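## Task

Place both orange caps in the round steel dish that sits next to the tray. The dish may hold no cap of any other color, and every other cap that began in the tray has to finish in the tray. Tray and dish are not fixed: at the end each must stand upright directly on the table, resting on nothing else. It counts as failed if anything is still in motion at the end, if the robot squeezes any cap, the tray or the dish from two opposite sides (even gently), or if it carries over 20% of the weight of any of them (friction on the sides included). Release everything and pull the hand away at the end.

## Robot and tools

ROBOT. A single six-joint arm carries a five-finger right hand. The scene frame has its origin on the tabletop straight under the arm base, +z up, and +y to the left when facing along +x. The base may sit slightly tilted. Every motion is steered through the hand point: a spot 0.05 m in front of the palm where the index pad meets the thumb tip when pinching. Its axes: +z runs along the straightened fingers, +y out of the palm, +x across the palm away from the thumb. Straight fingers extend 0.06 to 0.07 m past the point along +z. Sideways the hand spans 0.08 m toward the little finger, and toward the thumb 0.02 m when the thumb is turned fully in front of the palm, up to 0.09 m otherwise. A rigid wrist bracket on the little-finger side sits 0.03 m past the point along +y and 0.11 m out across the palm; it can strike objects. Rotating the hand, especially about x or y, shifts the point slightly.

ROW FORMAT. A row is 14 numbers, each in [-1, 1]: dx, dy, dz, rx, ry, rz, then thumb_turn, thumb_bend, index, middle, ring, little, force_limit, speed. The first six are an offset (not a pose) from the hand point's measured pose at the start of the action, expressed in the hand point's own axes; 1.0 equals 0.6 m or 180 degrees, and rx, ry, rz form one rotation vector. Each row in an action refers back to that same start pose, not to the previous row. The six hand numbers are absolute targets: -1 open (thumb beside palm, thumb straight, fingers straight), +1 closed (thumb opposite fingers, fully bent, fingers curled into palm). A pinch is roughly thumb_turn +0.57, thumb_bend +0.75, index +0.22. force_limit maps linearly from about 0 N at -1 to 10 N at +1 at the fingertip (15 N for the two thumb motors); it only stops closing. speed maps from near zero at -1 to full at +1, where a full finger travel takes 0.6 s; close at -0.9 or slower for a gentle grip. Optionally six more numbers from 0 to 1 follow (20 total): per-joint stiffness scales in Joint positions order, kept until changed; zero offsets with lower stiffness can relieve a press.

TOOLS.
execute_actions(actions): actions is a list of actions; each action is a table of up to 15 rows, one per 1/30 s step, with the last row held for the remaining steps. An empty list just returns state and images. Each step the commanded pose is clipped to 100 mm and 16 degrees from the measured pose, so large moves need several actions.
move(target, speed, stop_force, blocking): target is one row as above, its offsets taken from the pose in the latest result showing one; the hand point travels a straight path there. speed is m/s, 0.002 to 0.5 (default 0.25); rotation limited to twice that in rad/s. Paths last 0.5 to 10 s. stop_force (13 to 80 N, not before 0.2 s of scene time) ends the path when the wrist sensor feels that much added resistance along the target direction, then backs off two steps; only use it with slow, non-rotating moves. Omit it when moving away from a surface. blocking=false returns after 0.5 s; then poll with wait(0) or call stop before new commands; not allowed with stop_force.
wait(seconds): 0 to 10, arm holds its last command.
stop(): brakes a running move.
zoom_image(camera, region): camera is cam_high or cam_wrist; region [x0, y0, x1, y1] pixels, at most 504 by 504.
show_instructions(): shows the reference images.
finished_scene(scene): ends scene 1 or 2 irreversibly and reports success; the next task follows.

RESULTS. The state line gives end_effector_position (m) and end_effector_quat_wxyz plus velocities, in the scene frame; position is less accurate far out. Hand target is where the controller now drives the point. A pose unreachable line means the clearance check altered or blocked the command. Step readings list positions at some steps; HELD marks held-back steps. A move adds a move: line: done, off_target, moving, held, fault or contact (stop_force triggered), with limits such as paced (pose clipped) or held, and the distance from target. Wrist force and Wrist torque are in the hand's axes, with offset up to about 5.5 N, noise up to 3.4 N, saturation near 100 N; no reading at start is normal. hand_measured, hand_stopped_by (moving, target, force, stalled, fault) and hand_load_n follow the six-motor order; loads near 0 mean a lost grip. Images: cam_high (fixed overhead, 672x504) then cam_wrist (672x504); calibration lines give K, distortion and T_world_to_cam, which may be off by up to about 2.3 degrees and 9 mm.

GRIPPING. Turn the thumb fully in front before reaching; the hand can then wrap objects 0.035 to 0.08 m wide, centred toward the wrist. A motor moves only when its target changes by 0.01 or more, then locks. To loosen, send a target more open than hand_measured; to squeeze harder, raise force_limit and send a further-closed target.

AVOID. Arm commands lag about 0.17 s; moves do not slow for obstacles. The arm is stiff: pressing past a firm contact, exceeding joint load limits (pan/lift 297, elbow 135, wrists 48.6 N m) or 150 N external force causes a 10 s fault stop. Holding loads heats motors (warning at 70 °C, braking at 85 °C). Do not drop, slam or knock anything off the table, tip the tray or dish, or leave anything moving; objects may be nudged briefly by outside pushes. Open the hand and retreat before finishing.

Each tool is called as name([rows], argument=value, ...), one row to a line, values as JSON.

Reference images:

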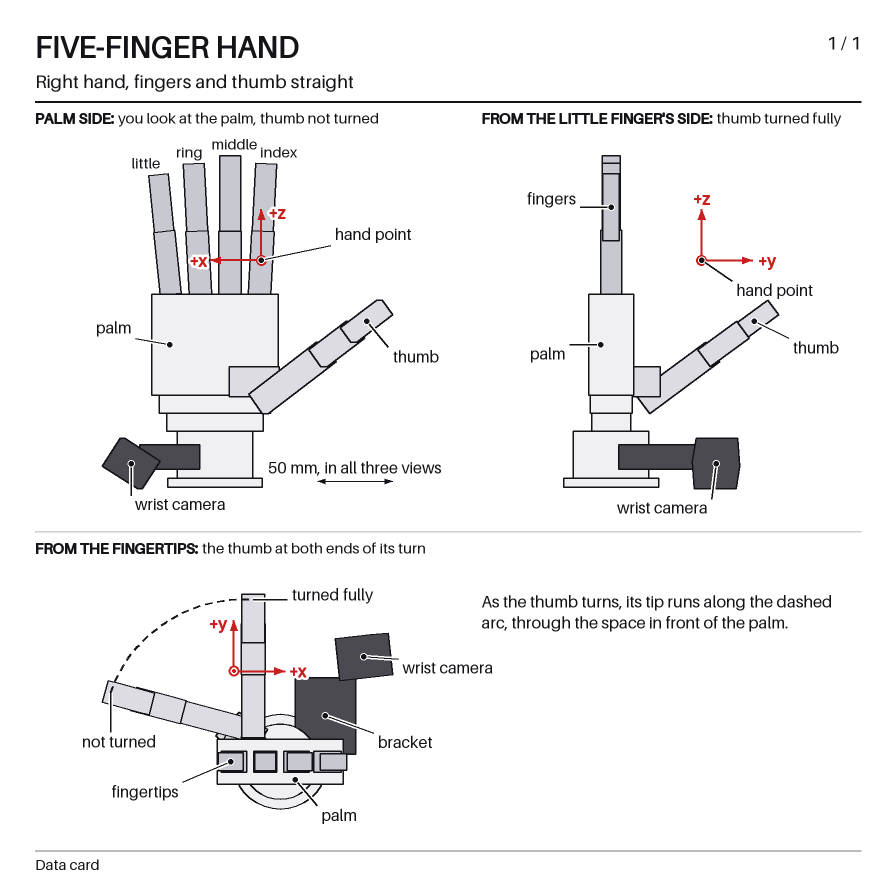

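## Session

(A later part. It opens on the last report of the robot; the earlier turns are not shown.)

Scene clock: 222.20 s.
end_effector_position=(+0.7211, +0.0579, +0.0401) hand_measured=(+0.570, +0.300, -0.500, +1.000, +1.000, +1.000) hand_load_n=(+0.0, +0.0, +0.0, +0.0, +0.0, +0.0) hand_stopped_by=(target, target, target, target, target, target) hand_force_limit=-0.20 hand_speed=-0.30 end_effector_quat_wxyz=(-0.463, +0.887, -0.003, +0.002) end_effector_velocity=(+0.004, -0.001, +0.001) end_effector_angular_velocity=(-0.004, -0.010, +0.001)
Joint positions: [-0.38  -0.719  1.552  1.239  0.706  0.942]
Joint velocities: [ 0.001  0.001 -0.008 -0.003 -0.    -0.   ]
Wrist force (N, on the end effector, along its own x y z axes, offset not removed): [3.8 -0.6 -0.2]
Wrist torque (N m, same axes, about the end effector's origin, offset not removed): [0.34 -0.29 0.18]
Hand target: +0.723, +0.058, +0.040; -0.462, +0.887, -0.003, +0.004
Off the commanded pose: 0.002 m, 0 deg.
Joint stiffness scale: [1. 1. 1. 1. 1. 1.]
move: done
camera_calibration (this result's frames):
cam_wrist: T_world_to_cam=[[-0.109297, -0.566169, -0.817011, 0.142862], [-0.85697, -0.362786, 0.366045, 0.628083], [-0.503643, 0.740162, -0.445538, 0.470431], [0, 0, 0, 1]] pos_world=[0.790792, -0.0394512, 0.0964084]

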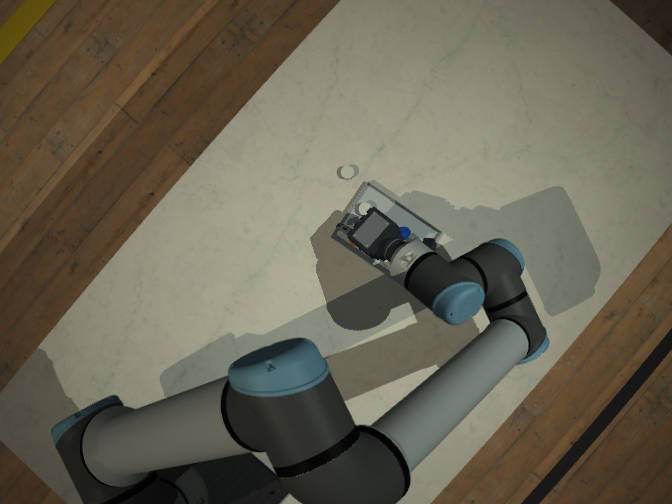

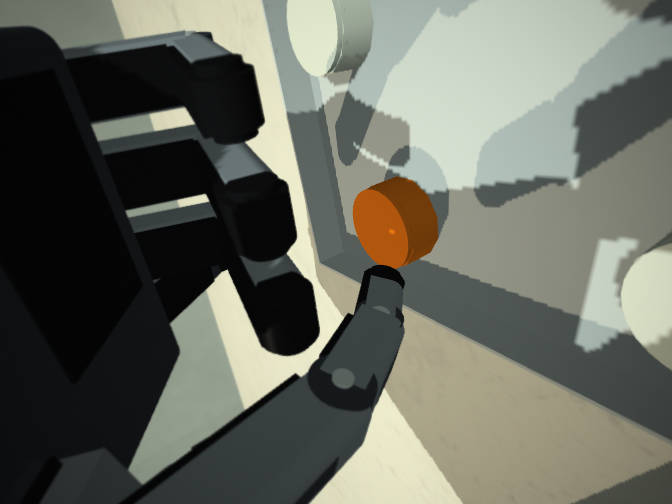

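move(target=[0.0017, 0.0246, 0.0172, 0, 0, 0, 0.57, 0.3, -0.5, 1, 1, 1, -0.2, -0.3], speed=0.03)

execute_actions([
  [[0, 0, 0, 0, 0, 0, 0.57, 0.3, 0.1, 1, 1, 1, -0.2, -0.6]],
  [[0, 0, 0, 0, 0, 0, 0.57, 0.3, 0.1, 1, 1, 1, -0.2, -0.6]],
])

Scene clock: 227.83 s.
end_effector_position=(+0.7207, +0.0580, +0.0228) hand_measured=(+0.570, +0.300, -0.500, +1.000, +1.000, +1.000) hand_load_n=(+0.0, +0.0, -0.5, +0.0, +0.0, +0.0) hand_stopped_by=(target, target, target, target, target, target) hand_force_limit=-0.20 hand_speed=-0.30 end_effector_quat_wxyz=(-0.463, +0.886, -0.004, +0.002) end_effector_velocity=(+0.000, -0.001, -0.001) end_effector_angular_velocity=(-0.001, -0.002, -0.002)
Joint positions: [-0.38  -0.697  1.551  1.22   0.706  0.942]
Joint velocities: [-0.001  0.001  0.    -0.004 -0.001  0.001]
Wrist force (N, on the end effector, along its own x y z axes, offset not removed): [-4.0 0.5 -1.9]
Wrist torque (N m, same axes, about the end effector's origin, offset not removed): [0.55 0.86 -0.23]
Hand target: +0.722, +0.058, +0.022; -0.463, +0.887, -0.003, +0.002
Off the commanded pose: 0.002 m, 0 deg.
Joint stiffness scale: [1. 1. 1. 1. 1. 1.]
move: done
camera_calibration (this result's frames):
cam_wrist: T_world_to_cam=[[-0.110855, -0.565484, -0.817275, 0.129867], [-0.856347, -0.362982, 0.367307, 0.633615], [-0.504362, 0.740589, -0.444012, 0.462894], [0, 0, 0, 1]] pos_world=[0.790457, -0.0393858, 0.0789362]

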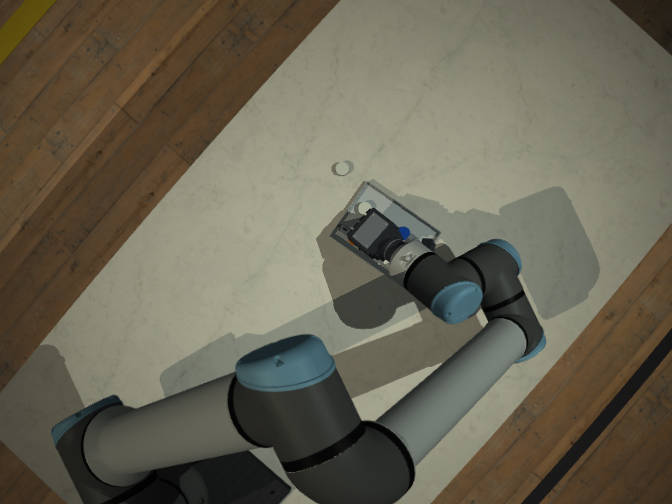

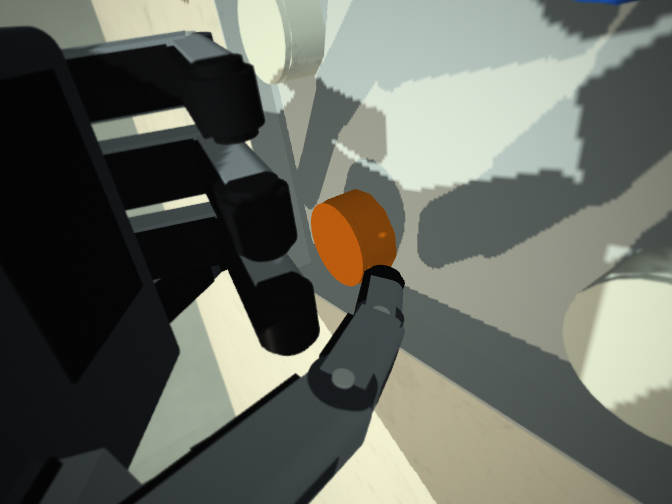

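Scene clock: 228.83 s.
end_effector_position=(+0.7207, +0.0580, +0.0228) hand_measured=(+0.570, +0.298, -0.082, +1.000, +1.000, +1.000) hand_load_n=(+0.0, +4.0, +5.5, +0.0, +0.0, +0.0) hand_stopped_by=(target, target, force, target, target, target) hand_force_limit=-0.20 hand_speed=-0.60 end_effector_quat_wxyz=(-0.463, +0.886, -0.004, +0.002) end_effector_velocity=(+0.000, -0.000, -0.000) end_effector_angular_velocity=(-0.001, -0.001, +0.002)
Joint positions: [-0.38  -0.697  1.551  1.22   0.706  0.942]
Joint velocities: [ 0.     0.    -0.    -0.     0.001 -0.002]
Wrist force (N, on the end effector, along its own x y z axes, offset not removed): [-2.9 3.9 -4.7]
Wrist torque (N m, same axes, about the end effector's origin, offset not removed): [1.42 0.97 0.01]
Hand target: +0.721, +0.058, +0.023; -0.463, +0.886, -0.004, +0.002
Off the commanded pose: 0.000 m, 0 deg.
Joint stiffness scale: [1. 1. 1. 1. 1. 1.]
Step readings (end_effector_position; steps 1 to 15: 1st action; 16 to 30: 2nd action):
0: (+0.7207, +0.0580, +0.0228)
1: (+0.7207, +0.0580, +0.0228)
2: (+0.7207, +0.0580, +0.0228)
4: (+0.7207, +0.0580, +0.0228)
8: (+0.7207, +0.0580, +0.0228)
15: (+0.7207, +0.0580, +0.0228)
16: (+0.7207, +0.0580, +0.0228)
17: (+0.7207, +0.0580, +0.0228)
19: (+0.7207, +0.0580, +0.0228)
23: (+0.7207, +0.0580, +0.0228)
30: end_effector_position above
camera_calibration (this result's frames):
cam_wrist: T_world_to_cam=[[-0.11076, -0.565525, -0.81726, 0.129777], [-0.856389, -0.362964, 0.367226, 0.63367], [-0.504311, 0.740567, -0.444107, 0.462866], [0, 0, 0, 1]] pos_world=[0.79047, -0.0393914, 0.0789237]

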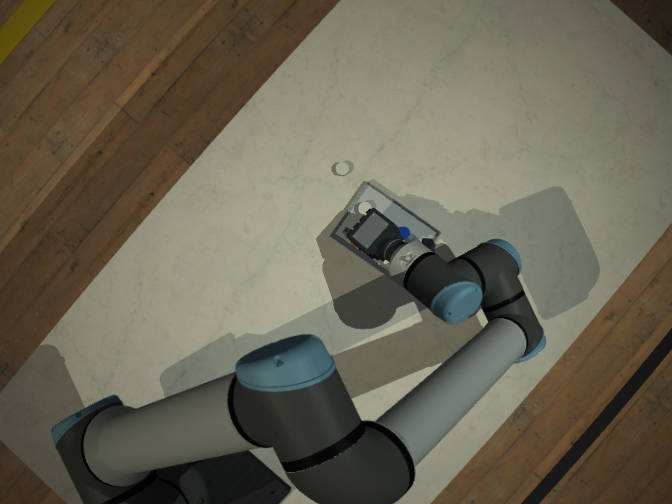

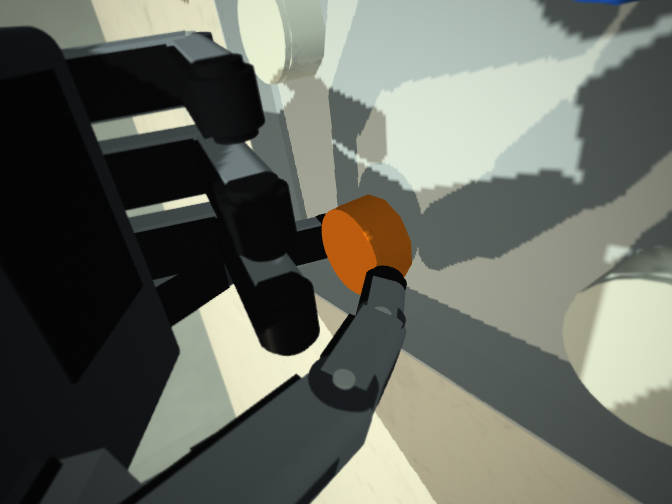

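Gripped. Lifting.

move(target=[0, -0.0819, -0.0574, 0, 0, 0, 0.57, 0.3, 0.1, 1, 1, 1, -0.2, -0.6], speed=0.06)

Scene clock: 232.60 s.
end_effector_position=(+0.7216, +0.0579, +0.0827) hand_measured=(+0.570, +0.298, -0.082, +1.000, +1.000, +1.000) hand_load_n=(+0.0, +4.0, +5.5, +0.0, +0.0, +0.0) hand_stopped_by=(target, target, force, target, target, target) hand_force_limit=-0.20 hand_speed=-0.60 end_effector_quat_wxyz=(-0.462, +0.887, -0.003, +0.003) end_effector_velocity=(-0.001, -0.000, +0.001) end_effector_angular_velocity=(+0.002, +0.004, -0.000)
Joint positions: [-0.38  -0.769  1.551  1.289  0.706  0.942]
Joint velocities: [-0.001 -0.    -0.     0.006 -0.    -0.001]
Wrist force (N, on the end effector, along its own x y z axes, offset not removed): [-0.2 -4.1 -1.5]
Wrist torque (N m, same axes, about the end effector's origin, offset not removed): [-0.02 0.06 0.12]
Hand target: +0.721, +0.058, +0.083; -0.463, +0.886, -0.004, +0.002
Off the commanded pose: 0.001 m, 0 deg.
Joint stiffness scale: [1. 1. 1. 1. 1. 1.]
move: done
camera_calibration (this result's frames):
cam_wrist: T_world_to_cam=[[-0.109041, -0.56625, -0.816989, 0.177562], [-0.857154, -0.362648, 0.365751, 0.613085], [-0.503385, 0.740167, -0.44582, 0.489523], [0, 0, 0, 1]] pos_world=[0.791289, -0.0394509, 0.139069]

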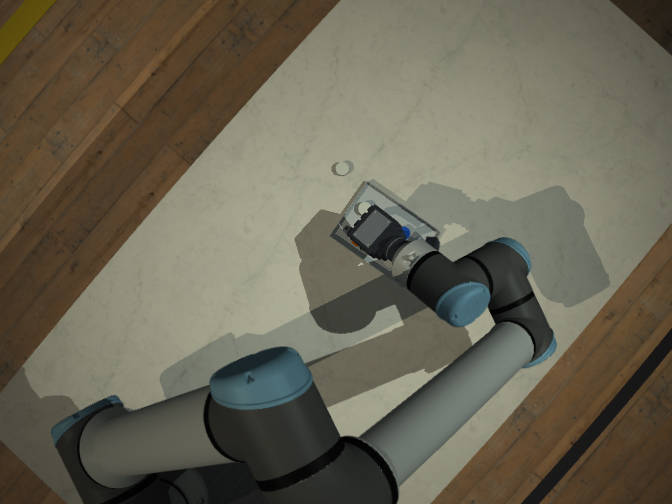

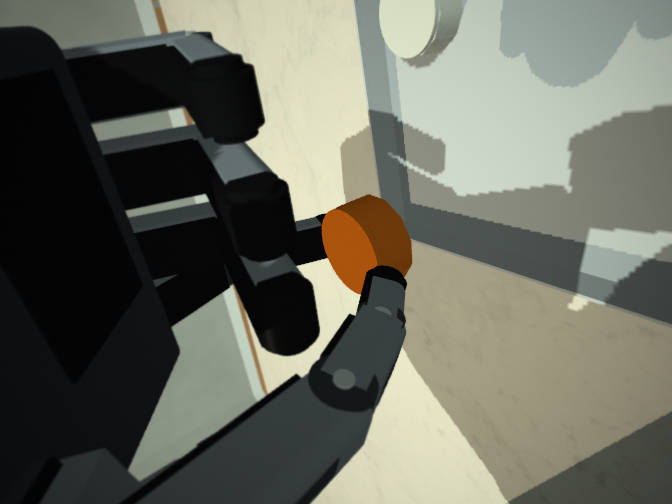

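move(target=[0.033, 0.2472, -0.3527, 0, 0, 0, 0.57, 0.3, 0.1, 1, 1, 1, -0.2, -0.6], speed=0.15)

Scene clock: 251.53 s.
end_effector_position=(+0.7383, -0.2002, +0.0826) hand_measured=(+0.570, +0.298, -0.082, +1.000, +1.000, +1.000) hand_load_n=(+0.0, +4.0, +5.5, +0.0, +0.0, +0.0) hand_stopped_by=(target, target, force, target, target, target) hand_force_limit=-0.20 hand_speed=-0.60 end_effector_quat_wxyz=(-0.463, +0.886, -0.005, +0.003) end_effector_velocity=(+0.003, -0.001, +0.004) end_effector_angular_velocity=(-0.002, -0.003, +0.009)
Joint positions: [-0.652 -0.641  1.336  1.599  0.862  0.631]
Joint velocities: [ 0.003  0.    -0.01   0.011  0.004 -0.007]
Wrist force (N, on the end effector, along its own x y z axes, offset not removed): [-0.1 0.1 -0.4]
Wrist torque (N m, same axes, about the end effector's origin, offset not removed): [0.33 0.33 0.10]
Hand target: +0.739, -0.201, +0.083; -0.462, +0.887, -0.003, +0.003
Off the commanded pose: 0.001 m, 0 deg.
Joint stiffness scale: [1. 1. 1. 1. 1. 1.]
move: done
camera_calibration (this result's frames):
cam_wrist: T_world_to_cam=[[-0.112058, -0.565168, -0.81733, 0.0355968], [-0.858041, -0.359829, 0.366454, 0.534973], [-0.501207, 0.742367, -0.444616, 0.687583], [0, 0, 0, 1]] pos_world=[0.807639, -0.297822, 0.138762]

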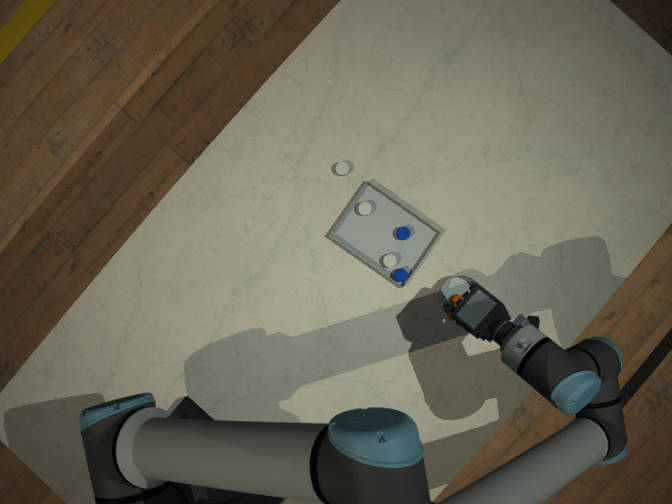

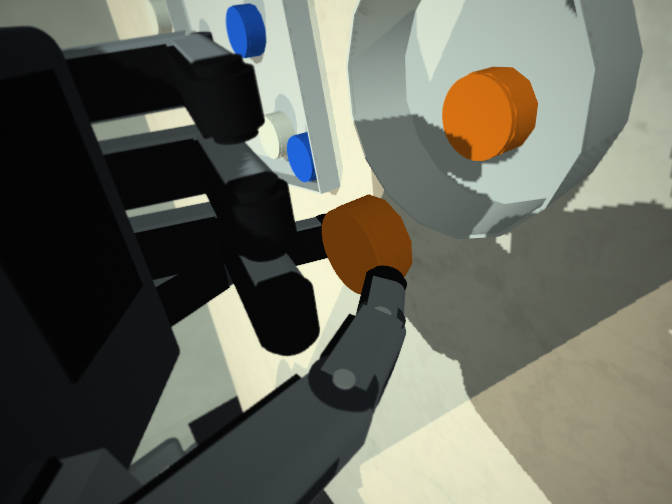

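move(target=[0.0083, 0.0554, 0.0388, 0, 0, 0, 0.57, 0.3, 0.1, 1, 1, 1, -0.2, -0.6], speed=0.04)

Scene clock: 262.27 s.
end_effector_position=(+0.7419, -0.2010, +0.0430) hand_measured=(+0.570, +0.298, -0.082, +1.000, +1.000, +1.000) hand_load_n=(-0.5, +4.0, +6.0, +0.0, +0.0, +0.0) hand_stopped_by=(target, target, force, target, target, target) hand_force_limit=-0.20 hand_speed=-0.60 end_effector_quat_wxyz=(-0.463, +0.886, -0.006, +0.003) end_effector_velocity=(-0.000, +0.002, -0.006) end_effector_angular_velocity=(+0.002, +0.002, +0.003)
Joint positions: [-0.65  -0.592  1.324  1.563  0.86   0.634]
Joint velocities: [ 0.002  0.007 -0.    -0.003  0.001 -0.001]
Wrist force (N, on the end effector, along its own x y z axes, offset not removed): [0.3 -3.3 -8.0]
Wrist torque (N m, same axes, about the end effector's origin, offset not removed): [0.44 0.32 -0.07]
Hand target: +0.743, -0.200, +0.042; -0.463, +0.886, -0.005, +0.003
Off the commanded pose: 0.002 m, 0 deg.
Joint stiffness scale: [1. 1. 1. 1. 1. 1.]
move: done
camera_calibration (this result's frames):
cam_wrist: T_world_to_cam=[[-0.112901, -0.564364, -0.81777, 0.00402788], [-0.858185, -0.359416, 0.366523, 0.552453], [-0.500771, 0.743178, -0.44375, 0.672201], [0, 0, 0, 1]] pos_world=[0.811181, -0.298732, 0.0990964]

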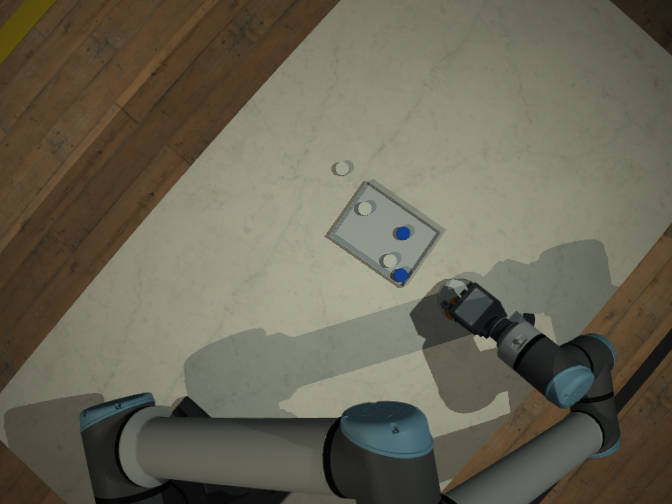

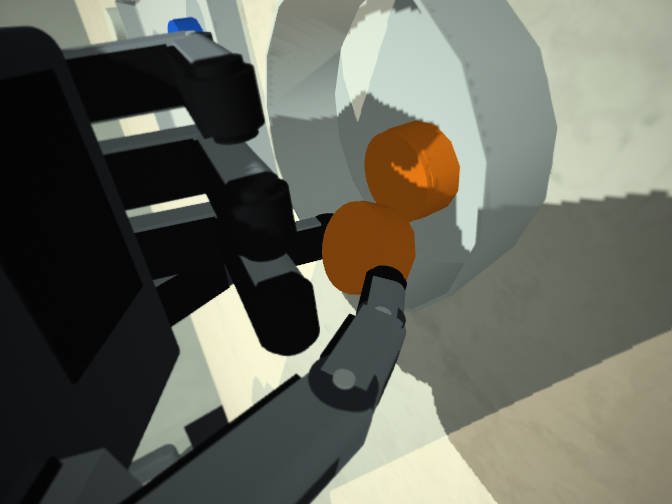

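move(target=[0.0067, -0.0038, 0.0055, 0, 0, 0, 0.57, 0.3, 0.1, 1, 1, 1, -0.2, -0.6], speed=0.02)

execute_actions([
  [[0, 0, 0, 0, 0, 0, 0.57, 0.3, -0.4, 1, 1, 1, -0.2, -0.4]],
  [[0, 0, 0, 0, 0, 0, 0.57, 0.3, -0.4, 1, 1, 1, -0.2, -0.4]],
])

Scene clock: 269.47 s.
end_effector_position=(+0.7444, -0.1976, +0.0436) hand_measured=(+0.570, +0.298, -0.082, +1.000, +1.000, +1.000) hand_load_n=(-0.5, +4.0, +6.0, +0.0, +0.0, +0.0) hand_stopped_by=(target, target, force, target, target, target) hand_force_limit=-0.20 hand_speed=-0.60 end_effector_quat_wxyz=(-0.463, +0.886, -0.006, +0.003) end_effector_velocity=(+0.000, -0.000, +0.001) end_effector_angular_velocity=(+0.001, +0.000, -0.002)
Joint positions: [-0.645 -0.592  1.321  1.563  0.856  0.638]
Joint velocities: [-0.     0.    -0.001  0.001 -0.001  0.001]
Wrist force (N, on the end effector, along its own x y z axes, offset not removed): [-1.9 2.0 -0.8]
Wrist torque (N m, same axes, about the end effector's origin, offset not removed): [0.82 0.53 0.00]
Hand target: +0.746, -0.197, +0.043; -0.463, +0.886, -0.006, +0.003
Off the commanded pose: 0.002 m, 0 deg.
Joint stiffness scale: [1. 1. 1. 1. 1. 1.]
move: done
camera_calibration (this result's frames):
cam_wrist: T_world_to_cam=[[-0.113265, -0.564099, -0.817902, 0.00703422], [-0.857923, -0.359681, 0.366875, 0.555337], [-0.501137, 0.743251, -0.443214, 0.671446], [0, 0, 0, 1]] pos_world=[0.81372, -0.295342, 0.0996089]

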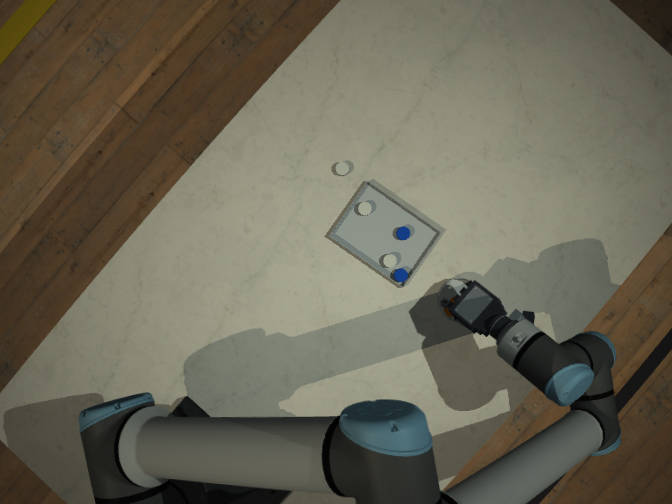

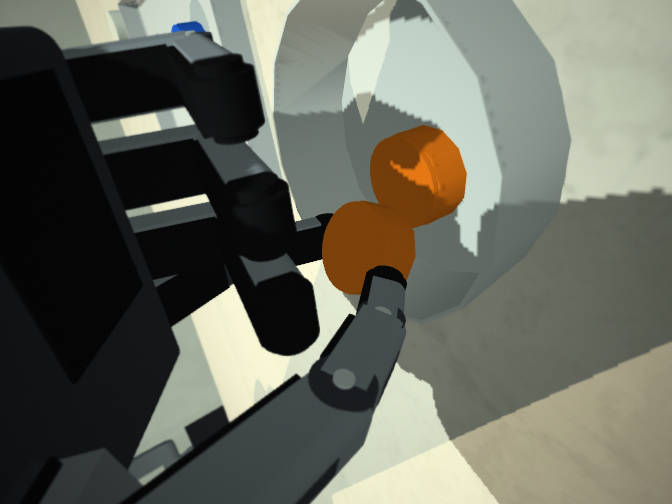

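Scene clock: 270.47 s.
end_effector_position=(+0.7444, -0.1976, +0.0436) hand_measured=(+0.570, +0.300, -0.400, +1.000, +1.000, +1.000) hand_load_n=(+0.0, +0.0, +0.0, +0.0, +0.0, +0.0) hand_stopped_by=(target, target, target, target, target, target) hand_force_limit=-0.20 hand_speed=-0.40 end_effector_quat_wxyz=(-0.463, +0.886, -0.006, +0.003) end_effector_velocity=(-0.000, -0.000, +0.000) end_effector_angular_velocity=(-0.001, -0.001, +0.002)
Joint positions: [-0.645 -0.592  1.321  1.563  0.856  0.638]
Joint velocities: [-0.    -0.    -0.     0.     0.001 -0.002]
Wrist force (N, on the end effector, along its own x y z axes, offset not removed): [-2.3 -0.4 -1.4]
Wrist torque (N m, same axes, about the end effector's origin, offset not removed): [0.45 0.56 0.16]
Hand target: +0.744, -0.198, +0.044; -0.463, +0.886, -0.006, +0.003
Off the commanded pose: 0.000 m, 0 deg.
Joint stiffness scale: [1. 1. 1. 1. 1. 1.]
Step readings (end_effector_position; steps 1 to 15: 1st action; 16 to 30: 2nd action):
0: (+0.7444, -0.1976, +0.0436)
1: (+0.7444, -0.1976, +0.0436)
2: (+0.7444, -0.1976, +0.0436)
4: (+0.7444, -0.1976, +0.0436)
8: (+0.7444, -0.1976, +0.0436)
15: (+0.7444, -0.1976, +0.0436)
16: (+0.7444, -0.1976, +0.0436)
17: (+0.7444, -0.1976, +0.0436)
19: (+0.7444, -0.1976, +0.0436)
23: (+0.7444, -0.1976, +0.0436)
30: end_effector_position above
camera_calibration (this result's frames):
cam_wrist: T_world_to_cam=[[-0.11334, -0.564073, -0.817909, 0.00709064], [-0.857937, -0.359622, 0.366901, 0.555374], [-0.501097, 0.743299, -0.44318, 0.671432], [0, 0, 0, 1]] pos_world=[0.813732, -0.29535, 0.0995977]

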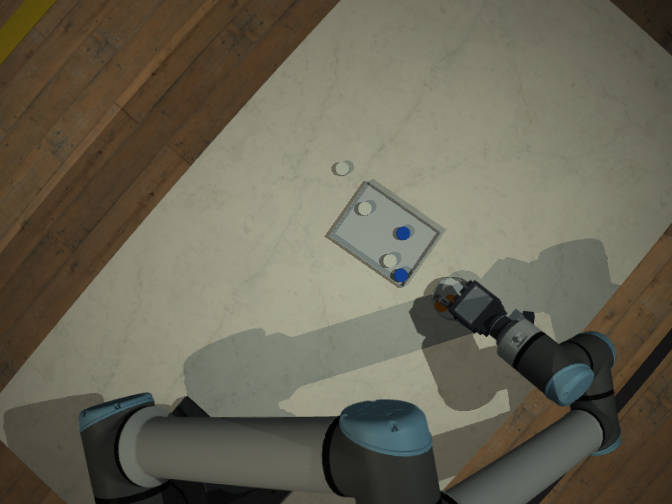

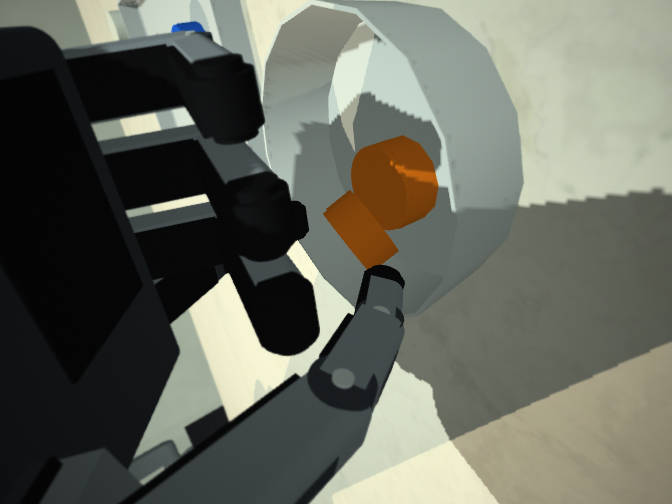

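move(target=[0, -0.15, -0.105, 0, 0, 0, 0.57, 0.3, -0.4, 1, 1, 1, -0.2, -0.4], speed=0.08)

zoom_image(camera="cam_high", region=[300, 140, 520, 340])

Scene clock: 274.73 s.
end_effector_position=(+0.7442, -0.1968, +0.1529) hand_measured=(+0.570, +0.300, -0.400, +1.000, +1.000, +1.000) hand_load_n=(+0.0, +0.0, +0.0, +0.0, +0.0, +0.0) hand_stopped_by=(target, target, target, target, target, target) hand_force_limit=-0.20 hand_speed=-0.40 end_effector_quat_wxyz=(-0.464, +0.886, -0.006, +0.002) end_effector_velocity=(-0.001, +0.001, +0.001) end_effector_angular_velocity=(+0.004, +0.006, +0.000)
Joint positions: [-0.645 -0.707  1.317  1.682  0.856  0.638]
Joint velocities: [0.001 0.    0.    0.006 0.    0.001]
Wrist force (N, on the end effector, along its own x y z axes, offset not removed): [-3.3 -1.0 1.2]
Wrist torque (N m, same axes, about the end effector's origin, offset not removed): [0.09 0.74 -0.22]
Hand target: +0.745, -0.198, +0.153; -0.463, +0.886, -0.006, +0.003
Off the commanded pose: 0.001 m, 0 deg.
Joint stiffness scale: [1. 1. 1. 1. 1. 1.]
move: done
camera_calibration (this result's frames):
cam_wrist: T_world_to_cam=[[-0.113852, -0.563673, -0.818114, 0.097391], [-0.85771, -0.359798, 0.36726, 0.515113], [-0.50137, 0.743517, -0.442504, 0.719298], [0, 0, 0, 1]] pos_world=[0.81354, -0.294577, 0.208789]

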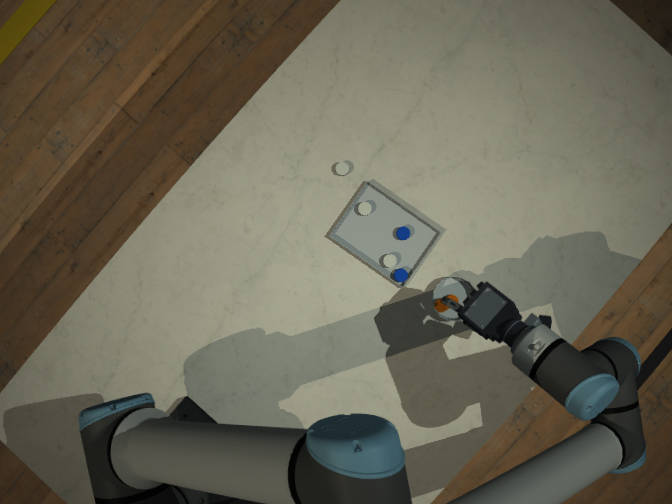

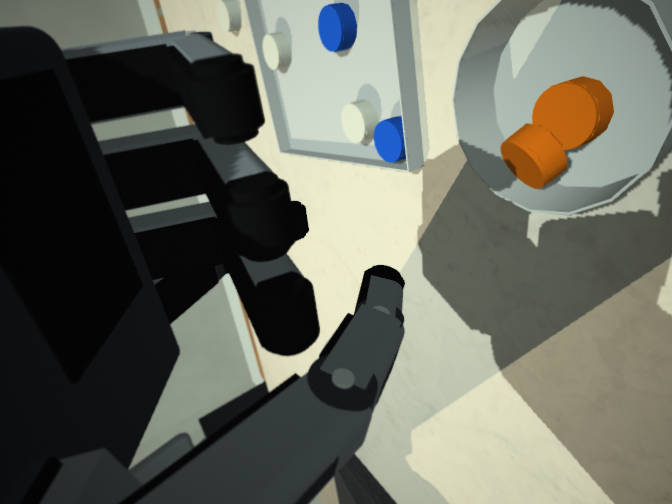

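Region (300, 140, 520, 340) of cam_high's 672x504 image, scaled by 2.291, with more detail than that image has; it fills the top 458 rows of this view, and the rest is white.

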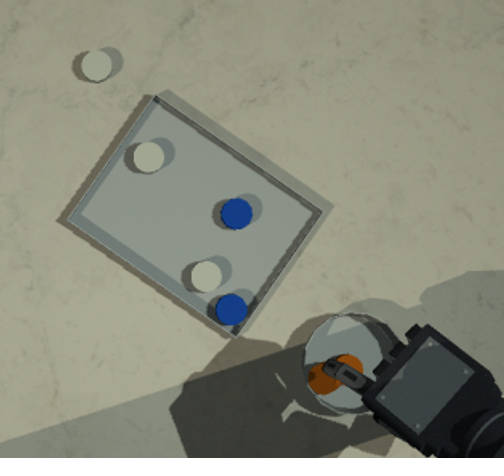

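finished_scene(scene=1)

The scene is finished: the task was done.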